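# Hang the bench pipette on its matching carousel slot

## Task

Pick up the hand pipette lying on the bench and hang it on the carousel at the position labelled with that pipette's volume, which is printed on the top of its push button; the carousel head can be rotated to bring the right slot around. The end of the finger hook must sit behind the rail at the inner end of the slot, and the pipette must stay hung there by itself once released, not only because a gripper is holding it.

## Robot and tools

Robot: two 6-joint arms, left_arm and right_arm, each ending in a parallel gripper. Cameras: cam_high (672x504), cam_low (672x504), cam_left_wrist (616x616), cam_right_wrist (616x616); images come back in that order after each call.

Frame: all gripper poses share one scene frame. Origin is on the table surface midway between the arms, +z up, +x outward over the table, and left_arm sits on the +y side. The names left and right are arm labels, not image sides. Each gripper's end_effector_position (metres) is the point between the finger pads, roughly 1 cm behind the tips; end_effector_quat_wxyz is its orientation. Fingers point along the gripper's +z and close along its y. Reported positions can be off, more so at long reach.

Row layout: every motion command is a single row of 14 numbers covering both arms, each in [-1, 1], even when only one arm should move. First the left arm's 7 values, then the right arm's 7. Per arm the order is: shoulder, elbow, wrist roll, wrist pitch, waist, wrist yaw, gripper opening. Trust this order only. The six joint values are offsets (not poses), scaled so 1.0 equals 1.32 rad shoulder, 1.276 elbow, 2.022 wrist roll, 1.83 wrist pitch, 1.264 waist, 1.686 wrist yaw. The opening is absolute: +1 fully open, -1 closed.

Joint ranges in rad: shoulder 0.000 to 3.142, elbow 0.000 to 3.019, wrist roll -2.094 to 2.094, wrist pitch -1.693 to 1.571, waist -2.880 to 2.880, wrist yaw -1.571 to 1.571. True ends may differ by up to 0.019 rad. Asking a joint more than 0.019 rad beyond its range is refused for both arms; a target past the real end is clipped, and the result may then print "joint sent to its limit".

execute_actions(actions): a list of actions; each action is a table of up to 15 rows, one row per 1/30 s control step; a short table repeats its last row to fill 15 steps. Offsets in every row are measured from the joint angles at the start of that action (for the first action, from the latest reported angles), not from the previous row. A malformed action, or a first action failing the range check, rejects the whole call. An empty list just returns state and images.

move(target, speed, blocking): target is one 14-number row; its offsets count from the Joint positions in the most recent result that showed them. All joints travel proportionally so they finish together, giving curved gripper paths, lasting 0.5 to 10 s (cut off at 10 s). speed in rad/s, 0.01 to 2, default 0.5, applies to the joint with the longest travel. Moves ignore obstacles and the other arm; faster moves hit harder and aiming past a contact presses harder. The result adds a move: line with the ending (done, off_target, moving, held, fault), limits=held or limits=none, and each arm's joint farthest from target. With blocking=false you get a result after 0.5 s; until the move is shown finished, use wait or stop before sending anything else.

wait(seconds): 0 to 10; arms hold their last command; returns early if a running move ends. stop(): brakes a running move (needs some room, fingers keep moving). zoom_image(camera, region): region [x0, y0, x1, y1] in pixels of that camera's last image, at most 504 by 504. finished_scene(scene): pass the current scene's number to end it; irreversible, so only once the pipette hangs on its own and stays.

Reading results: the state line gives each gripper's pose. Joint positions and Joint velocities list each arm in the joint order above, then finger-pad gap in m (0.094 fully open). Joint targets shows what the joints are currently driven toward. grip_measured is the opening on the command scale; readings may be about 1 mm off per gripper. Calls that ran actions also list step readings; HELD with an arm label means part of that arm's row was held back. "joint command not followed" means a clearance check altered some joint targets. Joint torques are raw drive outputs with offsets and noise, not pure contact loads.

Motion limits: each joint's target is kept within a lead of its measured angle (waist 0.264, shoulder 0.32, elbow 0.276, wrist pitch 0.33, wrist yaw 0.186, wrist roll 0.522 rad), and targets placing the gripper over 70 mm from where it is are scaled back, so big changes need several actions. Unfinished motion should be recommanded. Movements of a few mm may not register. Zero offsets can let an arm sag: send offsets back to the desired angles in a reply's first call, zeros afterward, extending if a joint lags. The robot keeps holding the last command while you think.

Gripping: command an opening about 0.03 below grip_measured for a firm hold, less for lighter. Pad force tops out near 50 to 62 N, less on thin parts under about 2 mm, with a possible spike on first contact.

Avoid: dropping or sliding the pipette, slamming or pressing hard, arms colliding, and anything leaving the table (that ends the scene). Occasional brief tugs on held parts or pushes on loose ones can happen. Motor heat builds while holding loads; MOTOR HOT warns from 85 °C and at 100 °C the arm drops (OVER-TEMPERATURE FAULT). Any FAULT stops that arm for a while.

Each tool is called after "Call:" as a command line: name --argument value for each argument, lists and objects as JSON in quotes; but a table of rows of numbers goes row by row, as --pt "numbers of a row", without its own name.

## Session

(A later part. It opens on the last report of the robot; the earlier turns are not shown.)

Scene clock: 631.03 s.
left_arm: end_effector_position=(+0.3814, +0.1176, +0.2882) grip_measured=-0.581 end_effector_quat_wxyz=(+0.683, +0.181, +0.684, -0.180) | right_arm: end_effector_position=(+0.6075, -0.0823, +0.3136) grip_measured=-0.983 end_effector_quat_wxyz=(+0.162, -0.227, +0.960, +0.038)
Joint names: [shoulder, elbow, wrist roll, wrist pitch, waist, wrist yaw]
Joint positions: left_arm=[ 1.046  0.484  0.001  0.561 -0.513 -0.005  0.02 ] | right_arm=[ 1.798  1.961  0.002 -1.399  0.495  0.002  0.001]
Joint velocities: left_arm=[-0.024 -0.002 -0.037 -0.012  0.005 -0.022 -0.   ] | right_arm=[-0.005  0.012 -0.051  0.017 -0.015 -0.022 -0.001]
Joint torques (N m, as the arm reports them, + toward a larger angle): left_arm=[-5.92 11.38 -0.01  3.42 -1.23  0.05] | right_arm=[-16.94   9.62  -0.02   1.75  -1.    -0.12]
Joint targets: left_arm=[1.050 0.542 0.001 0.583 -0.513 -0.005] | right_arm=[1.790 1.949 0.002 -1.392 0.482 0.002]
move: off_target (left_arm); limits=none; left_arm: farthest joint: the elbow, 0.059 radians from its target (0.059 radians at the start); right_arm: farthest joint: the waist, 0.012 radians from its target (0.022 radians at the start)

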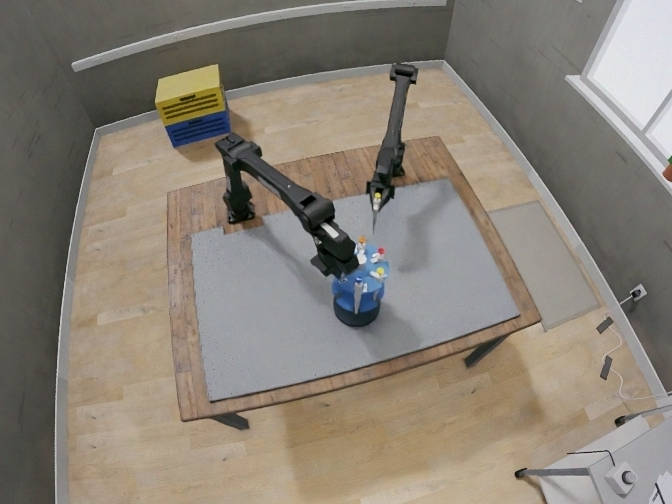

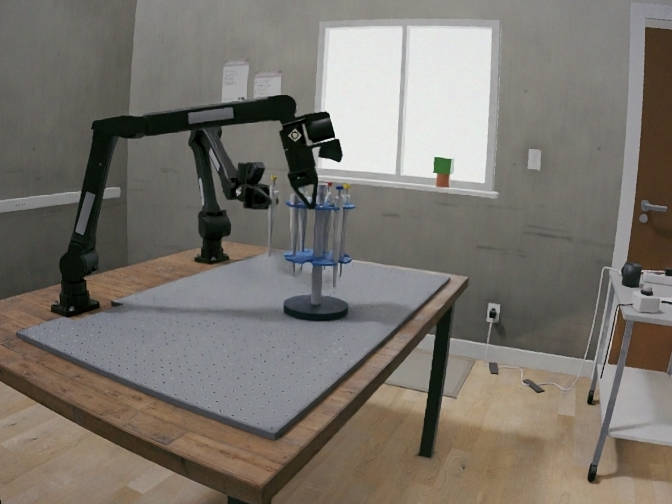

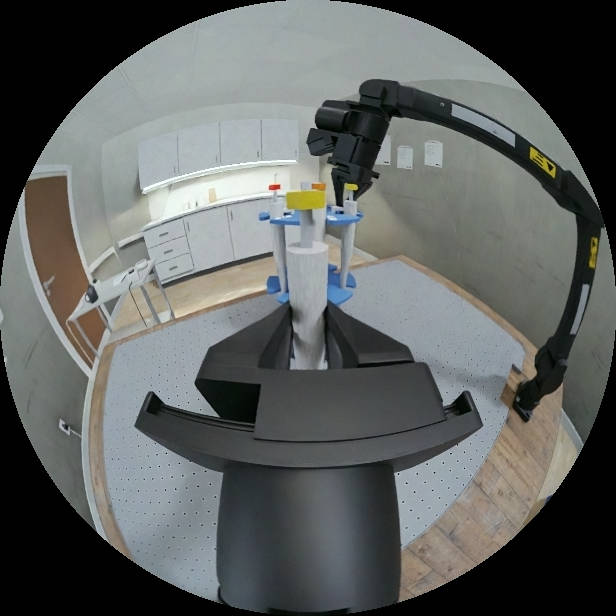

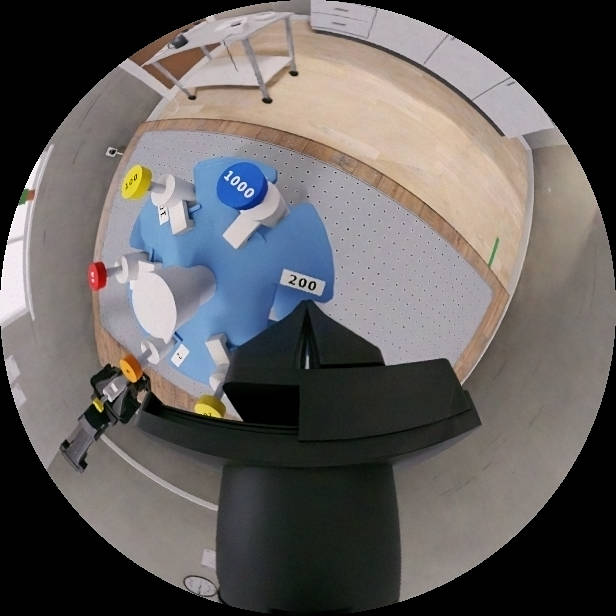

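Call:
move --target '[0.003,0.046,0,0.012,0,0,-0.62, -0.077,-0.105,0,0.022,0.041,0,-1]' --speed 0.12

Call:
zoom_image --camera "cam_low" --region '[270, 150, 370, 240]'

Scene clock: 652.97 s.
left_arm: end_effector_position=(+0.3814, +0.1176, +0.2882) grip_measured=-0.581 end_effector_quat_wxyz=(+0.683, +0.181, +0.684, -0.180) | right_arm: end_effector_position=(+0.5667, -0.0732, +0.3121) grip_measured=-0.983 end_effector_quat_wxyz=(+0.159, -0.248, +0.955, +0.041)
Joint names: [shoulder, elbow, wrist roll, wrist pitch, waist, wrist yaw]
Joint positions: left_arm=[ 1.046  0.484  0.001  0.561 -0.513 -0.005  0.02 ] | right_arm=[ 1.708  1.835  0.002 -1.369  0.539  0.002  0.001]
Joint velocities: left_arm=[-0.015 -0.012 -0.022 -0.007 -0.015  0.022 -0.001] | right_arm=[-0.005  0.007  0.051  0.002 -0.005 -0.022  0.   ]
Joint torques (N m, as the arm reports them, + toward a larger angle): left_arm=[-5.94 11.39  0.    3.44 -1.21  0.04] | right_arm=[-15.74  10.04  -0.03   1.9    0.81  -0.15]
Joint targets: left_arm=[1.050 0.542 0.001 0.583 -0.513 -0.005] | right_arm=[1.696 1.827 0.002 -1.359 0.547 0.002]
move: off_target (left_arm); limits=none; left_arm: farthest joint: the elbow, 0.059 radians from its target (0.059 radians at the start); right_arm: farthest joint: the shoulder, 0.011 radians from its target (0.102 radians at the start)

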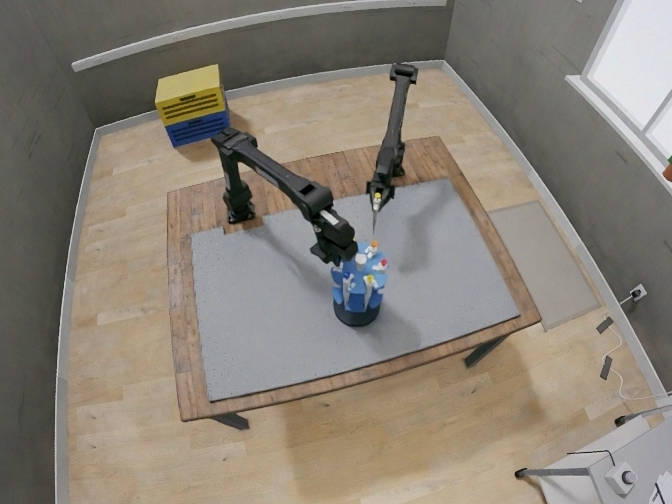

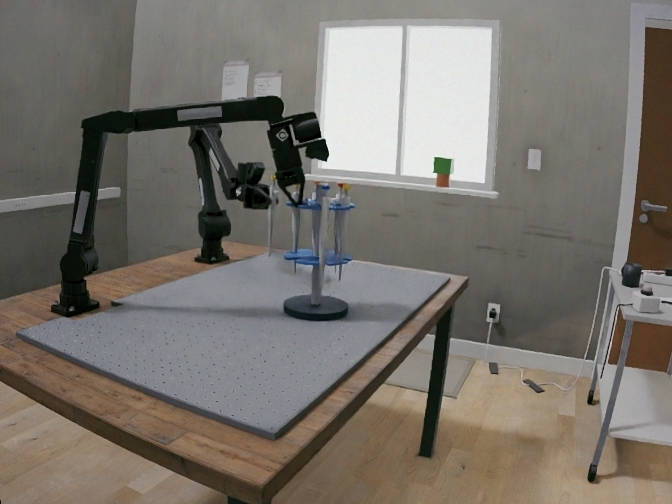

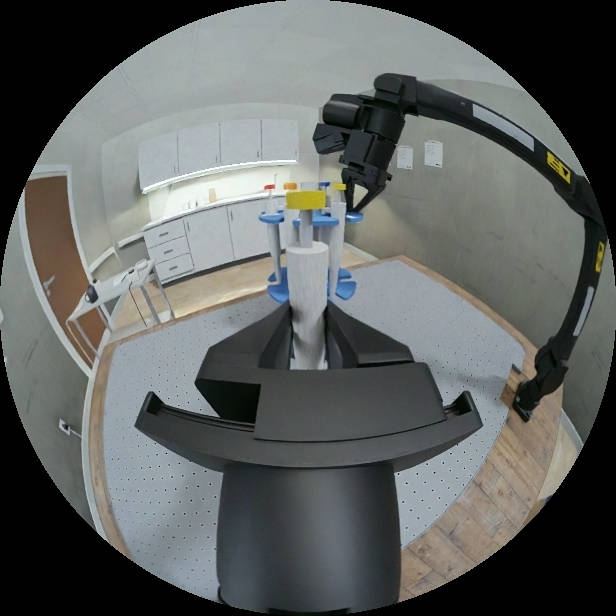

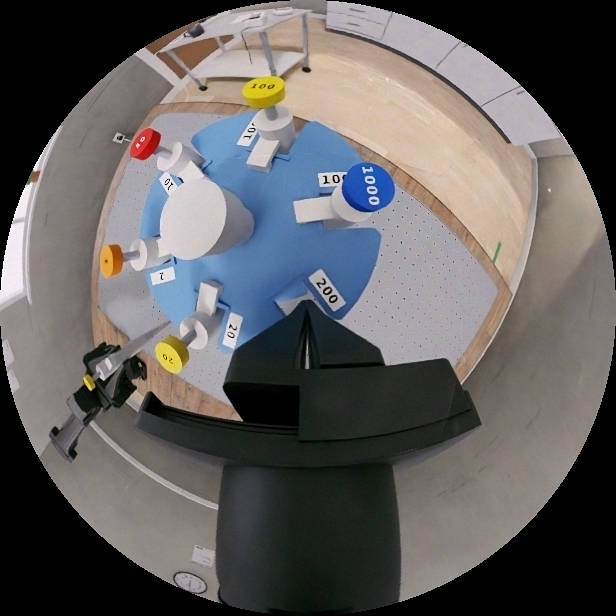

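Region (270, 150, 370, 240) of cam_low's 672x504 image, scaled by 5.040, with more detail than that image has; it fills the top 454 rows of this view, and the rest is white.

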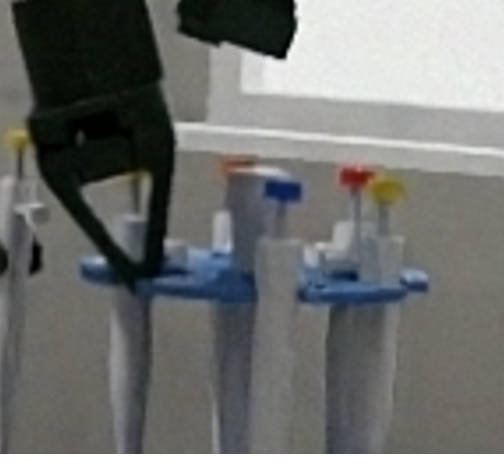

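Call:
move --target '[0.003,0.046,0,0.012,0,0,-0.62, -0.035,-0.041,0,0.012,0.055,0,-1]' --speed 0.1

Call:
move --target '[0.003,0.046,0,0.012,0,0,-0.62, 0.022,0.062,0,0,0.057,0,-1]' --speed 0.1

Scene clock: 668.80 s.
left_arm: end_effector_position=(+0.3814, +0.1176, +0.2882) grip_measured=-0.581 end_effector_quat_wxyz=(+0.683, +0.181, +0.684, -0.180) | right_arm: end_effector_position=(+0.5367, -0.0469, +0.3111) grip_measured=-0.983 end_effector_quat_wxyz=(+0.156, -0.279, +0.946, +0.046)
Joint names: [shoulder, elbow, wrist roll, wrist pitch, waist, wrist yaw]
Joint positions: left_arm=[ 1.046  0.484  0.001  0.561 -0.513 -0.005  0.02 ] | right_arm=[ 1.674  1.789  0.002 -1.358  0.603  0.002  0.001]
Joint velocities: left_arm=[ 0.005  0.007 -0.007 -0.007 -0.015 -0.022  0.   ] | right_arm=[-0.015 -0.012  0.007 -0.027 -0.005 -0.007 -0.001]
Joint torques (N m, as the arm reports them, + toward a larger angle): left_arm=[-5.94 11.38  0.    3.43 -1.22  0.05] | right_arm=[-15.63  10.07  -0.02   1.93   0.43  -0.14]
Joint targets: left_arm=[1.050 0.542 0.001 0.583 -0.513 -0.005] | right_arm=[1.662 1.782 0.002 -1.347 0.608 0.002]
move: off_target (left_arm); limits=none; left_arm: farthest joint: the elbow, 0.059 radians from its target (0.059 radians at the start); right_arm: farthest joint: the shoulder, 0.012 radians from its target (0.046 radians at the start)

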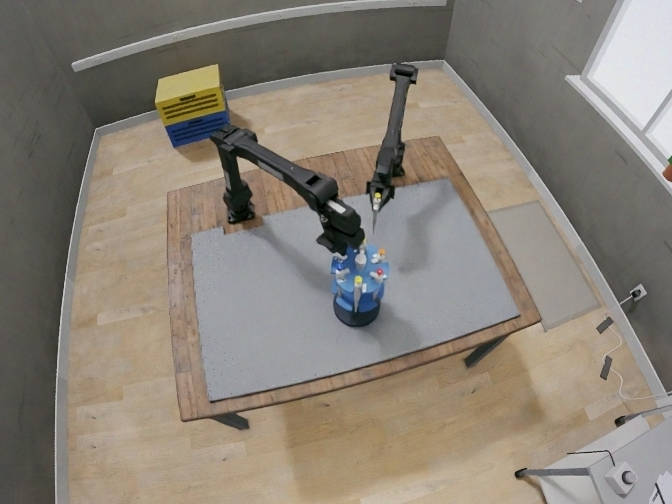

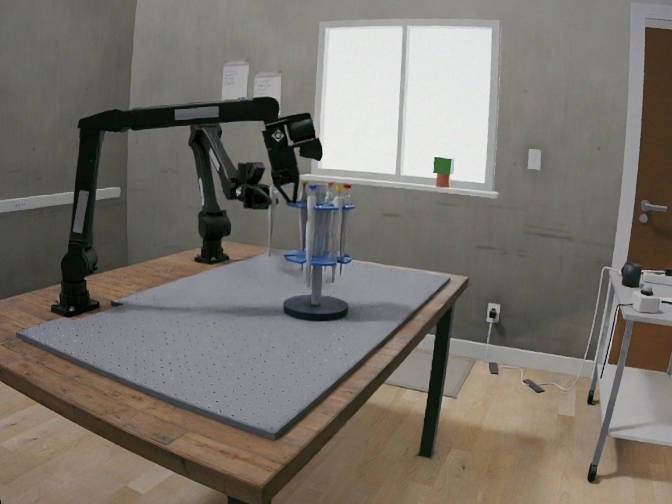

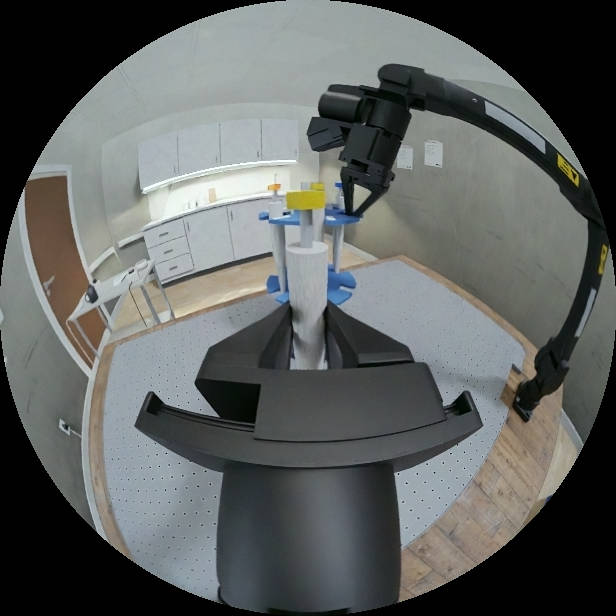

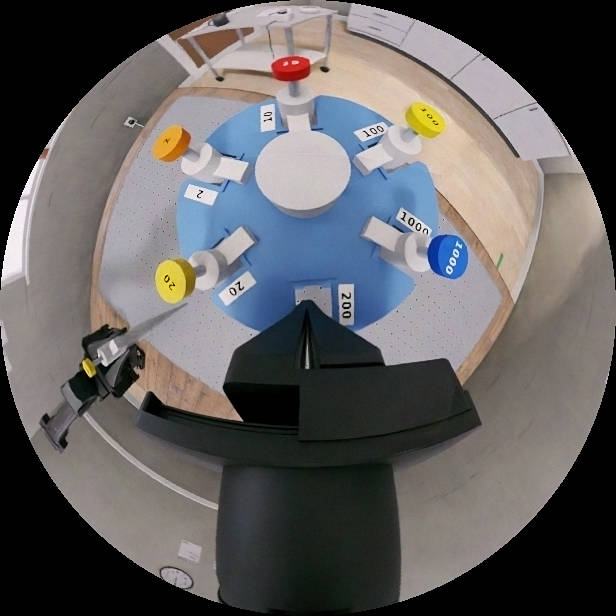

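Scene clock: 669.97 s.
left_arm: end_effector_position=(+0.3814, +0.1176, +0.2882) grip_measured=-0.581 end_effector_quat_wxyz=(+0.683, +0.181, +0.684, -0.180) | right_arm: end_effector_position=(+0.5207, -0.0110, +0.3120) grip_measured=-0.983 end_effector_quat_wxyz=(+0.158, -0.310, +0.936, +0.051)
Joint names: [shoulder, elbow, wrist roll, wrist pitch, waist, wrist yaw]
Joint positions: left_arm=[ 1.046  0.484  0.001  0.561 -0.513 -0.005  0.02 ] | right_arm=[ 1.691  1.812  0.002 -1.358  0.669  0.002  0.001]
Joint velocities: left_arm=[-0.015  0.007 -0.037 -0.002  0.005 -0.037 -0.001] | right_arm=[ 0.005 -0.012 -0.007 -0.007 -0.024  0.022 -0.001]
Joint torques (N m, as the arm reports them, + toward a larger angle): left_arm=[-5.97 11.37  0.    3.41 -1.16  0.04] | right_arm=[-13.97  16.22  -0.02   1.48   0.19  -0.17]
Joint targets: left_arm=[1.050 0.542 0.001 0.583 -0.513 -0.005] | right_arm=[1.703 1.868 0.002 -1.358 0.675 0.002]
move: off_target (left_arm, right_arm); limits=none; left_arm: farthest joint: the elbow, 0.059 radians from its target (0.059 radians at the start); right_arm: farthest joint: the elbow, 0.056 radians from its target (0.079 radians at the start)

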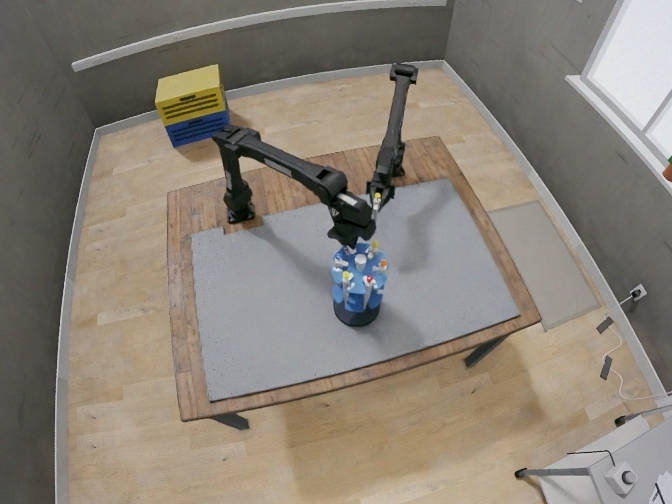

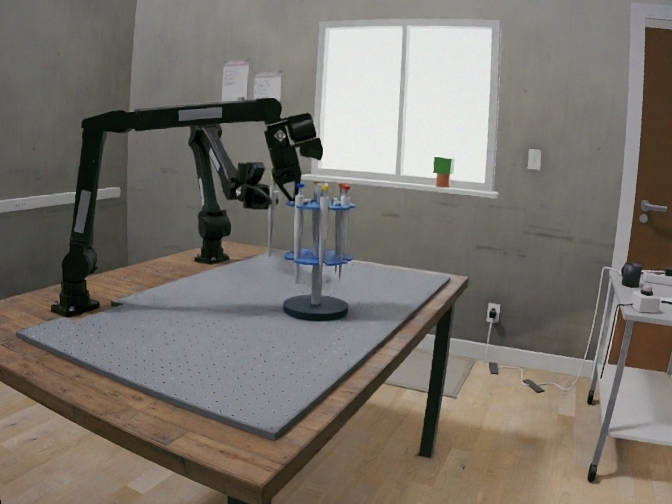

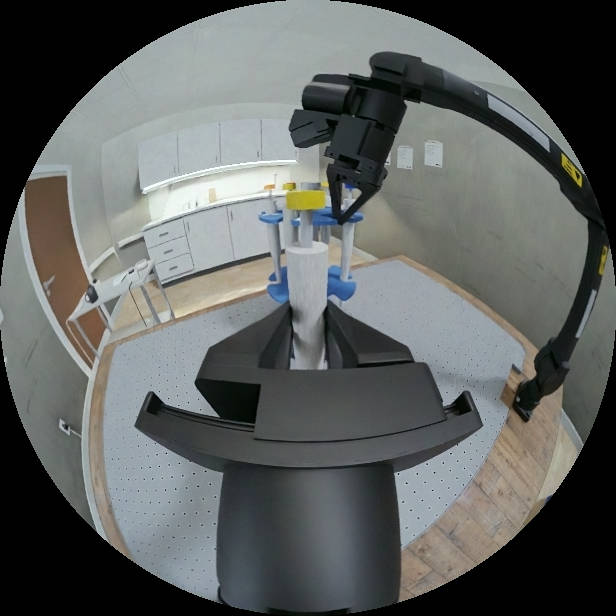

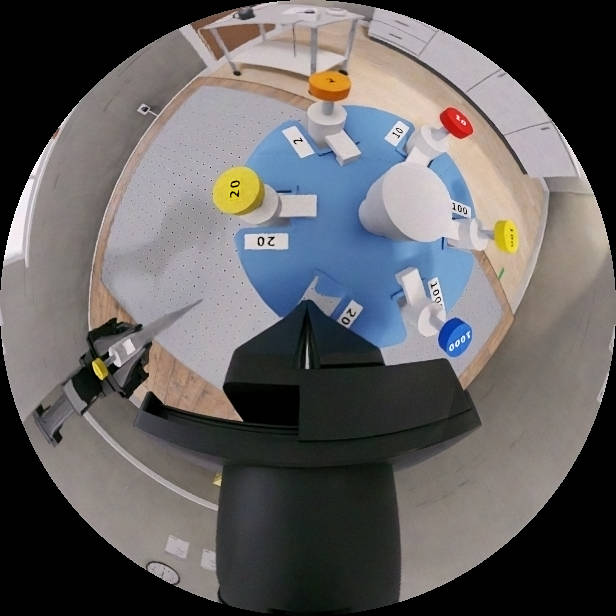

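Call:
move --target '[0.003,0.046,0,0.012,0,0,-0.62, 0.103,0.176,0,-0.03,0.04,0,-1]' --speed 0.15

Scene clock: 681.40 s.
left_arm: end_effector_position=(+0.3814, +0.1176, +0.2882) grip_measured=-0.581 end_effector_quat_wxyz=(+0.683, +0.181, +0.684, -0.180) | right_arm: end_effector_position=(+0.5307, +0.0398, +0.3149) grip_measured=-0.984 end_effector_quat_wxyz=(+0.153, -0.332, +0.929, +0.056)
Joint names: [shoulder, elbow, wrist roll, wrist pitch, waist, wrist yaw]
Joint positions: left_arm=[ 1.046  0.484  0.001  0.561 -0.513 -0.005  0.02 ] | right_arm=[ 1.812  1.986  0.008 -1.417  0.723  0.     0.001]
Joint velocities: left_arm=[-0.005 -0.002  0.051 -0.017 -0.015 -0.095 -0.   ] | right_arm=[-0.015  0.007  0.022 -0.017 -0.005  0.037  0.001]
Joint torques (N m, as the arm reports them, + toward a larger angle): left_arm=[-5.94 11.38 -0.01  3.43 -1.19  0.04] | right_arm=[-15.14  15.69  -0.09   1.58  -0.55  -0.06]
Joint targets: left_arm=[1.050 0.542 0.001 0.583 -0.513 -0.005] | right_arm=[1.827 2.037 0.002 -1.413 0.719 0.002]
move: off_target (left_arm, right_arm); limits=none; left_arm: farthest joint: the elbow, 0.059 radians from its target (0.059 radians at the start); right_arm: farthest joint: the elbow, 0.051 radians from its target (0.225 radians at the start)

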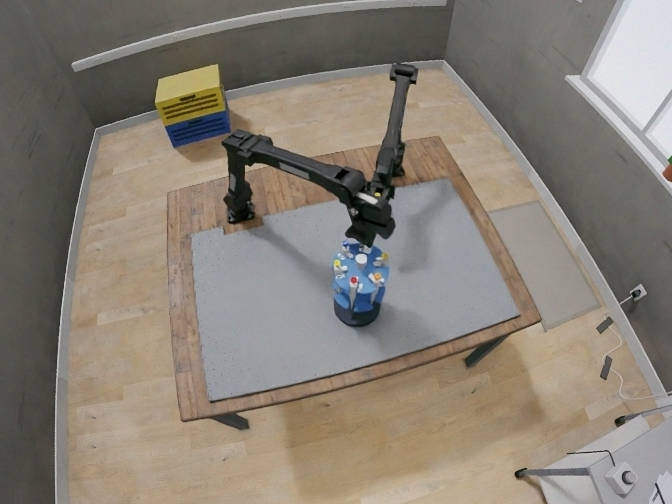

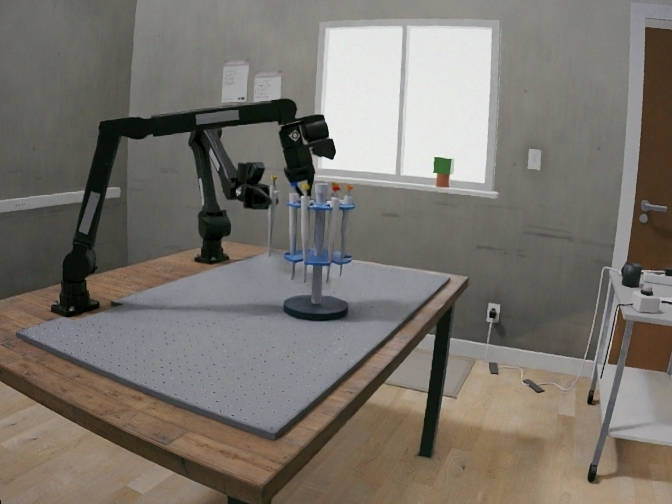

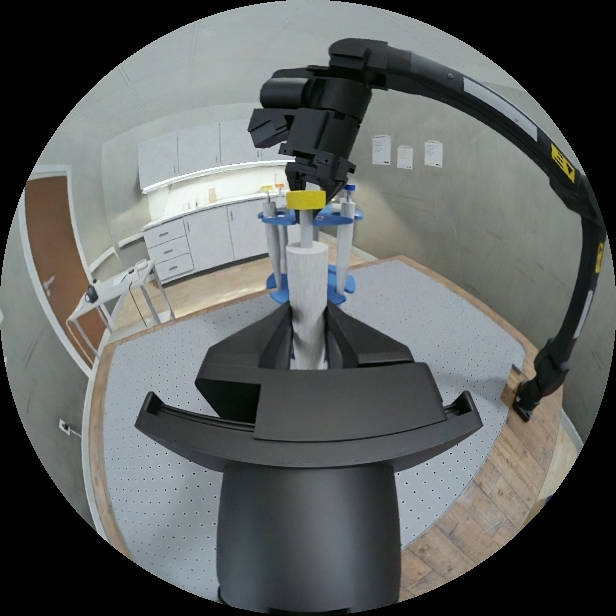

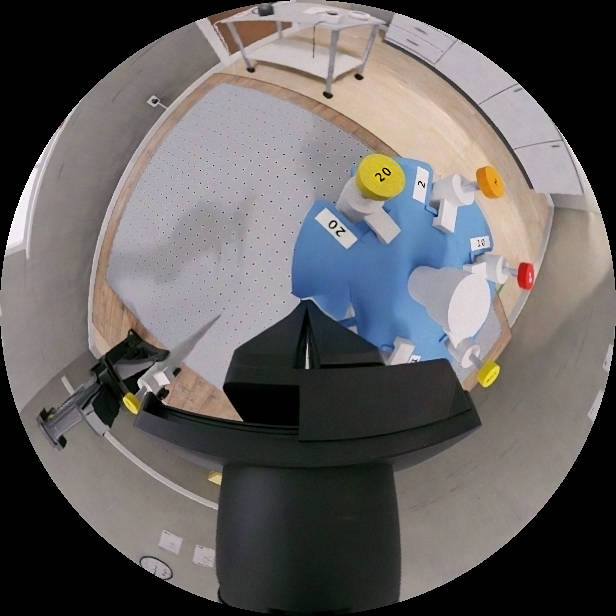

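Call:
move --target '[0.003,0.046,0,0.012,0,0,-0.62, -0.11,0.135,0,0,0,0,-1]' --speed 0.2

Scene clock: 699.23 s.
left_arm: end_effector_position=(+0.3814, +0.1176, +0.2882) grip_measured=-0.581 end_effector_quat_wxyz=(+0.683, +0.181, +0.684, -0.180) | right_arm: end_effector_position=(+0.5105, +0.0229, +0.4670) grip_measured=-0.984 end_effector_quat_wxyz=(+0.281, -0.321, +0.899, +0.103)
Joint names: [shoulder, elbow, wrist roll, wrist pitch, waist, wrist yaw]
Joint positions: left_arm=[ 1.046  0.484  0.001  0.561 -0.513 -0.005  0.02 ] | right_arm=[ 1.661  2.114  0.008 -1.417  0.723  0.     0.001]
Joint velocities: left_arm=[-0.005  0.007 -0.066  0.002 -0.015 -0.081 -0.   ] | right_arm=[-0.005  0.012 -0.022  0.002 -0.005 -0.051  0.   ]
Joint torques (N m, as the arm reports them, + toward a larger angle): left_arm=[-5.95 11.37  0.    3.43 -1.2   0.04] | right_arm=[-13.36  14.58  -0.03   1.85   0.02  -0.15]
Joint targets: left_arm=[1.050 0.542 0.001 0.583 -0.513 -0.005] | right_arm=[1.667 2.158 0.008 -1.417 0.723 0.000]
move: off_target (left_arm, right_arm); limits=none; left_arm: farthest joint: the elbow, 0.059 radians from its target (0.059 radians at the start); right_arm: farthest joint: the elbow, 0.044 radians from its target (0.173 radians at the start)

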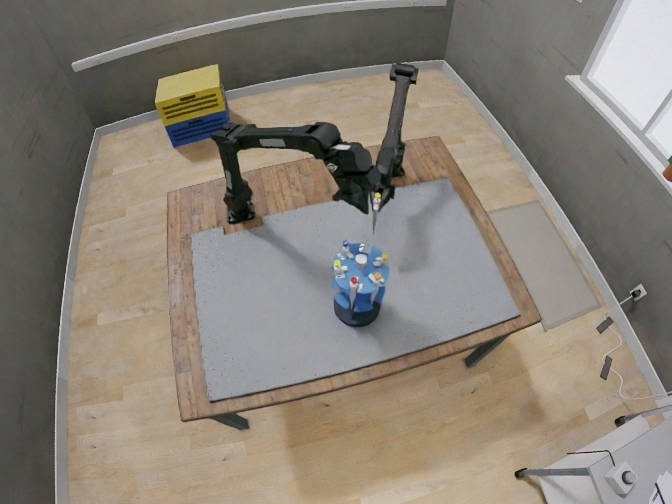

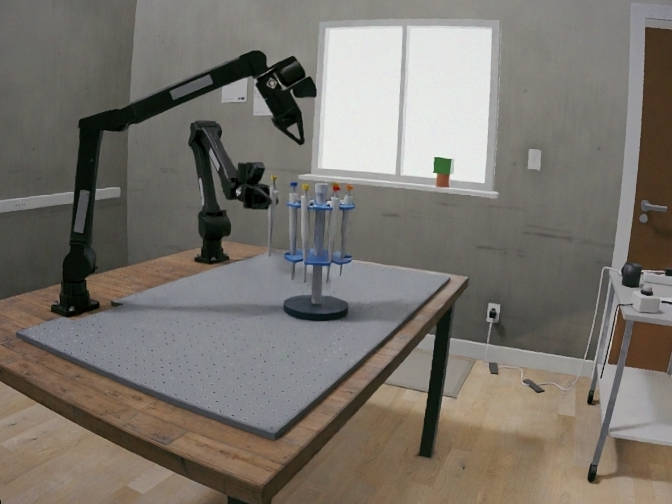

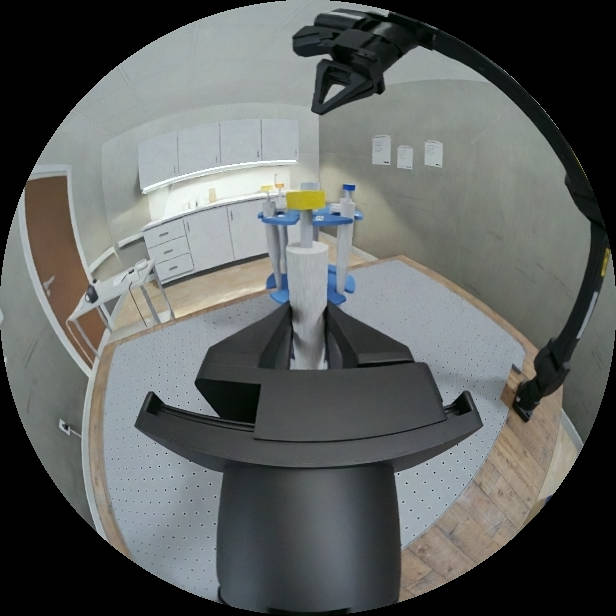

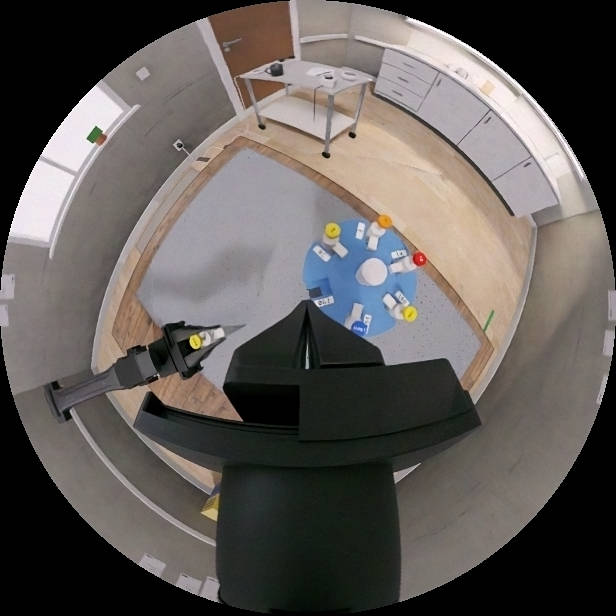

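Call:
zoom_image --camera "cam_right_wrist" --region '[170, 200, 440, 380]'

Call:
zoom_image --camera "cam_left_wrist" --region '[245, 170, 375, 310]'

Call:
zoom_image --camera "cam_right_wrist" --region '[175, 315, 250, 365]'

Region (170, 200, 440, 380) of cam_right_wrist's 616x616 image, scaled by 1.867, with more detail than that image has.

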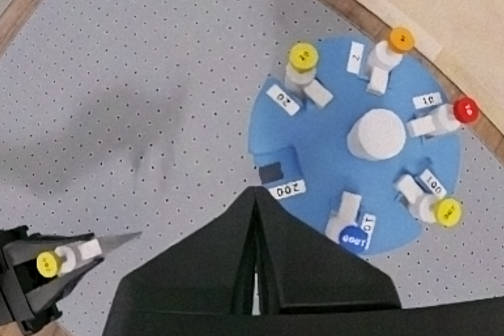

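Region (245, 170, 375, 310) of cam_left_wrist's 616x616 image, scaled by 3.600, with more detail than that image has; it fills the left 468 columns of this view, and the rest is white.

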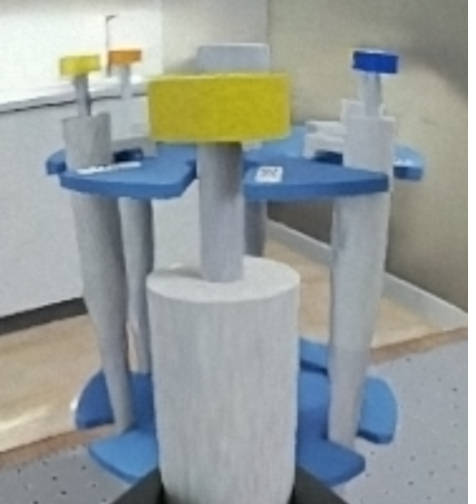

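Region (175, 315, 250, 365) of cam_right_wrist's 616x616 image, scaled by 6.720, with more detail than that image has.

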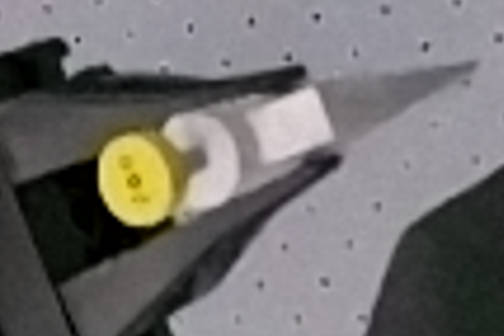

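Call:
move --target '[0.316,0.279,0,0.097,0,0,-0.62, 0.004,0.034,0,0,0,0,-1]' --speed 0.3

Call:
zoom_image --camera "cam_low" --region '[240, 150, 370, 290]'

Call:
zoom_image --camera "cam_right_wrist" --region '[230, 230, 400, 350]'

Scene clock: 728.27 s.
left_arm: end_effector_position=(+0.4954, +0.0521, +0.2783) grip_measured=-0.581 end_effector_quat_wxyz=(+0.692, +0.179, +0.675, -0.183) | right_arm: end_effector_position=(+0.5105, +0.0229, +0.4670) grip_measured=-0.984 end_effector_quat_wxyz=(+0.281, -0.321, +0.899, +0.103)
Joint names: [shoulder, elbow, wrist roll, wrist pitch, waist, wrist yaw]
Joint positions: left_arm=[ 1.466  0.78   0.001  0.711 -0.513 -0.005  0.02 ] | right_arm=[ 1.661  2.114  0.008 -1.417  0.723  0.     0.001]
Joint velocities: left_arm=[-0.005 -0.027  0.007  0.002  0.005  0.007  0.002] | right_arm=[-0.005 -0.002 -0.007 -0.002 -0.015  0.037 -0.   ]
Joint torques (N m, as the arm reports them, + toward a larger angle): left_arm=[-12.97  10.78   0.     3.7   -1.21   0.04] | right_arm=[-13.5   14.53  -0.01   1.91   0.1   -0.14]
Joint targets: left_arm=[1.463 0.840 0.001 0.739 -0.513 -0.005] | right_arm=[1.666 2.158 0.008 -1.417 0.723 0.000]
move: off_target (left_arm, right_arm); limits=none; left_arm: farthest joint: the elbow, 0.060 radians from its target (0.356 radians at the start); right_arm: farthest joint: the elbow, 0.043 radians from its target (0.043 radians at the start)

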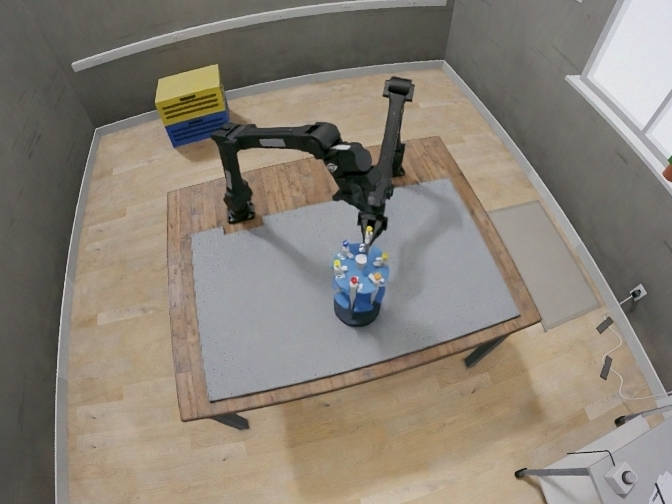

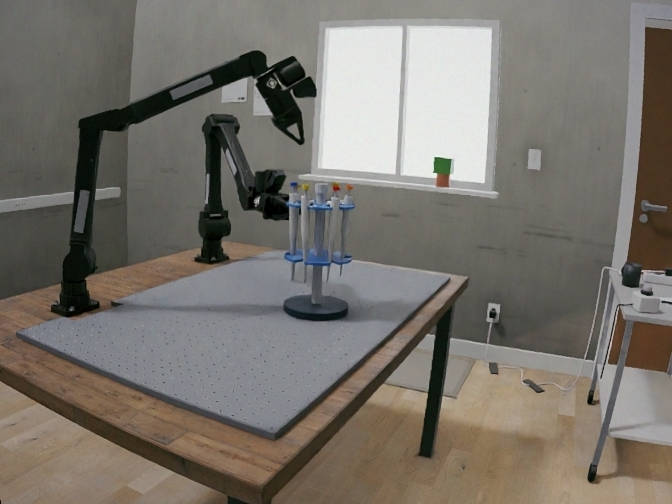

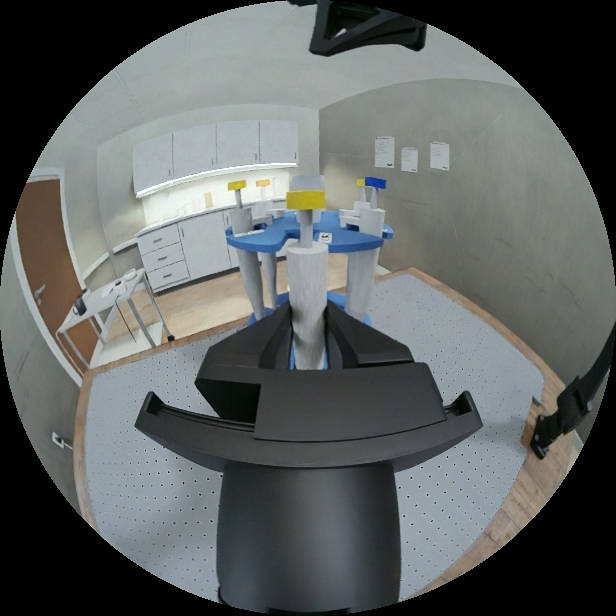

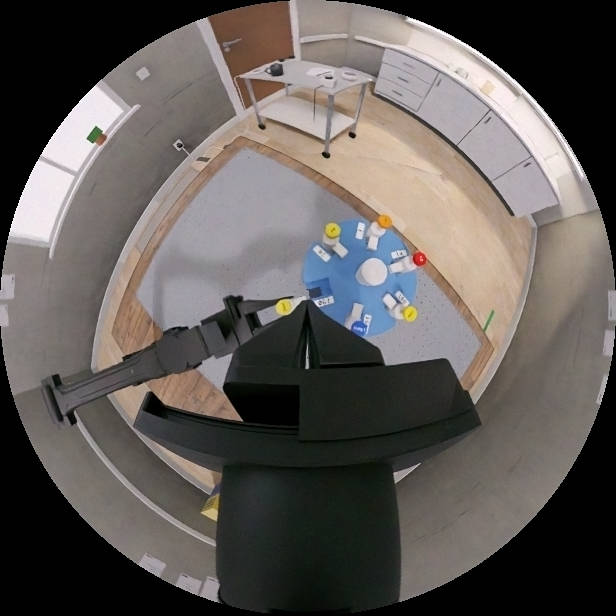

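Region (240, 150, 370, 290) of cam_low's 672x504 image, scaled by 3.600, with more detail than that image has; it fills the left 468 columns of this view, and the rest is white.

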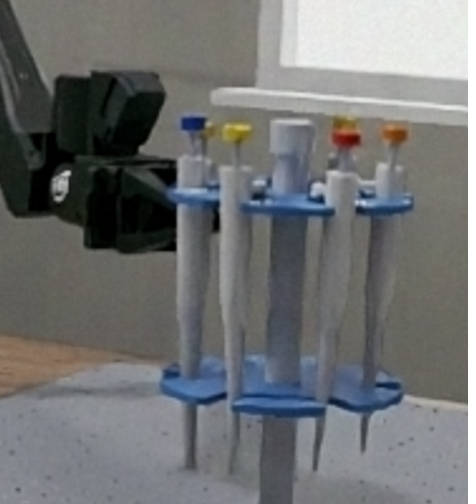

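Region (230, 230, 400, 350) of cam_right_wrist's 616x616 image, scaled by 2.965, with more detail than that image has; it fills the top 356 rows of this view, and the rest is white.

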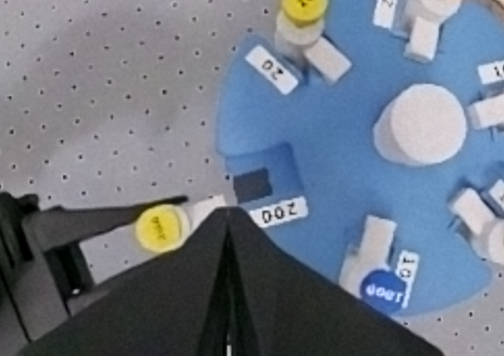

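Call:
zoom_image --camera "cam_left_wrist" --region '[215, 165, 405, 275]'

Call:
zoom_image --camera "cam_low" --region '[280, 178, 360, 218]'

Region (215, 165, 405, 275) of cam_left_wrist's 616x616 image, scaled by 2.653, with more detail than that image has; it fills the top 292 rows of this view, and the rest is white.

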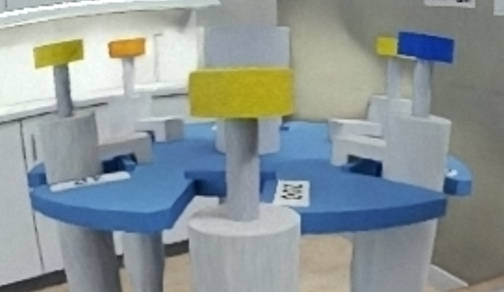

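Region (280, 178, 360, 218) of cam_low's 672x504 image, scaled by 6.300, with more detail than that image has.

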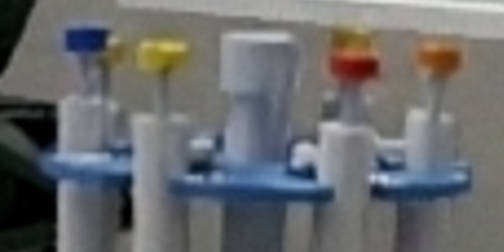

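Call:
move --target '[-0.002,0.063,0,0.02,0,0,-0.62, 0.004,0.034,0,0,0,0,-1]' --speed 0.1

Call:
zoom_image --camera "cam_low" --region '[260, 170, 360, 290]'

Call:
zoom_image --camera "cam_left_wrist" --region '[215, 165, 405, 275]'

Scene clock: 760.10 s.
left_arm: end_effector_position=(+0.4988, +0.0501, +0.2899) grip_measured=-0.581 end_effector_quat_wxyz=(+0.701, +0.176, +0.666, -0.185) | right_arm: end_effector_position=(+0.5105, +0.0229, +0.4670) grip_measured=-0.984 end_effector_quat_wxyz=(+0.281, -0.321, +0.899, +0.103)
Joint names: [shoulder, elbow, wrist roll, wrist pitch, waist, wrist yaw]
Joint positions: left_arm=[ 1.466  0.798  0.001  0.719 -0.513 -0.005  0.02 ] | right_arm=[ 1.661  2.114  0.008 -1.417  0.723  0.     0.001]
Joint velocities: left_arm=[ 0.005 -0.002  0.022  0.007  0.005  0.081  0.   ] | right_arm=[-0.005 -0.007 -0.037 -0.022 -0.024 -0.051 -0.   ]
Joint torques (N m, as the arm reports them, + toward a larger angle): left_arm=[-13.14  11.18   0.     3.69  -1.19   0.04] | right_arm=[-13.47  14.59  -0.03   1.87   0.09  -0.14]
Joint targets: left_arm=[1.464 0.861 0.001 0.747 -0.513 -0.005] | right_arm=[1.666 2.158 0.008 -1.417 0.723 0.000]
move: off_target (left_arm, right_arm); limits=none; left_arm: farthest joint: the elbow, 0.062 radians from its target (0.080 radians at the start); right_arm: farthest joint: the elbow, 0.043 radians from its target (0.043 radians at the start)

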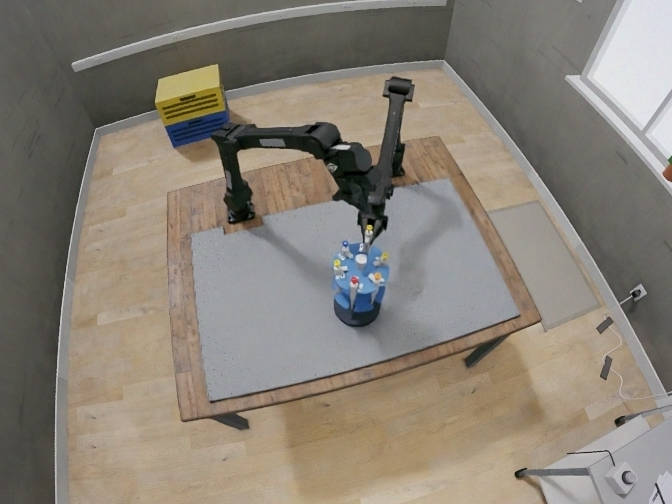

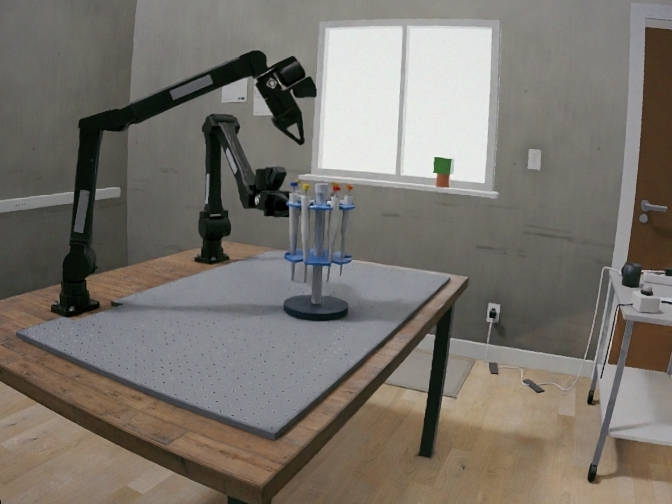

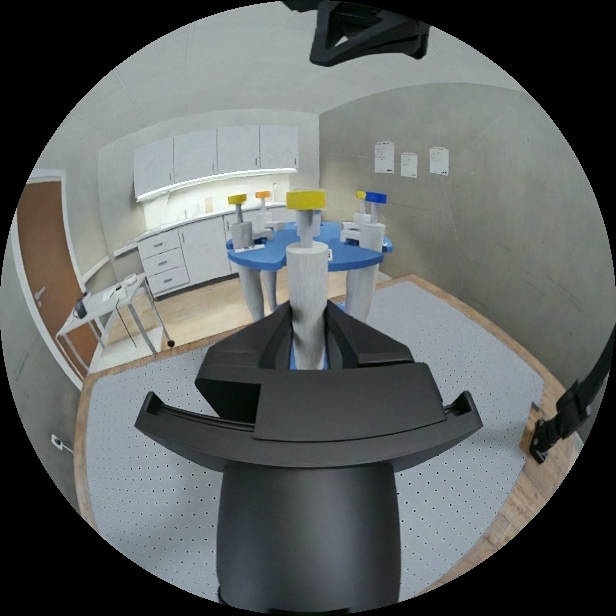

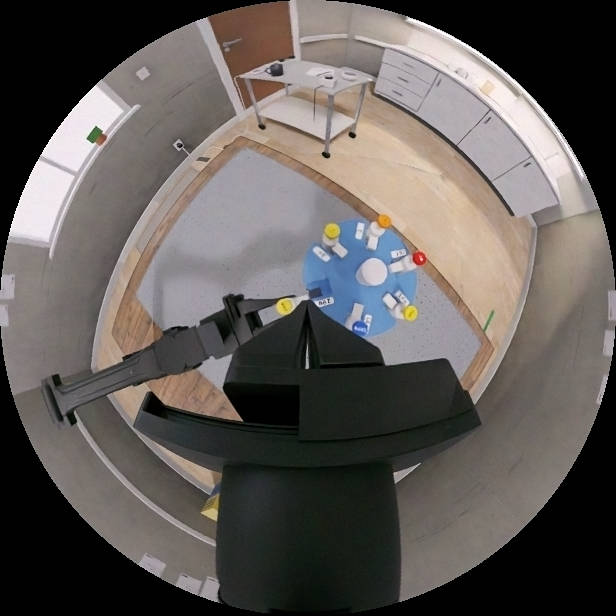

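Region (260, 170, 360, 290) of cam_low's 672x504 image, scaled by 4.200, with more detail than that image has.

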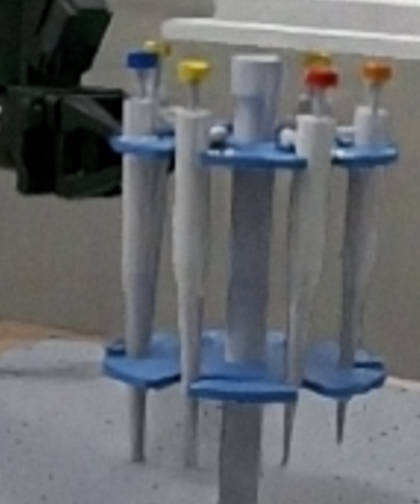

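Region (215, 165, 405, 275) of cam_left_wrist's 616x616 image, scaled by 2.653, with more detail than that image has; it fills the top 292 rows of this view, and the rest is white.

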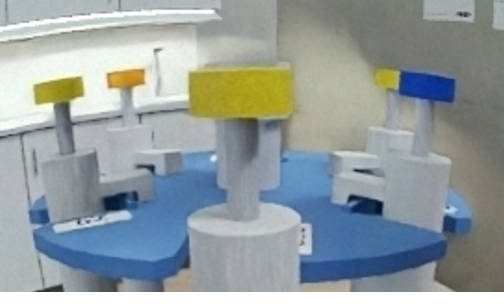

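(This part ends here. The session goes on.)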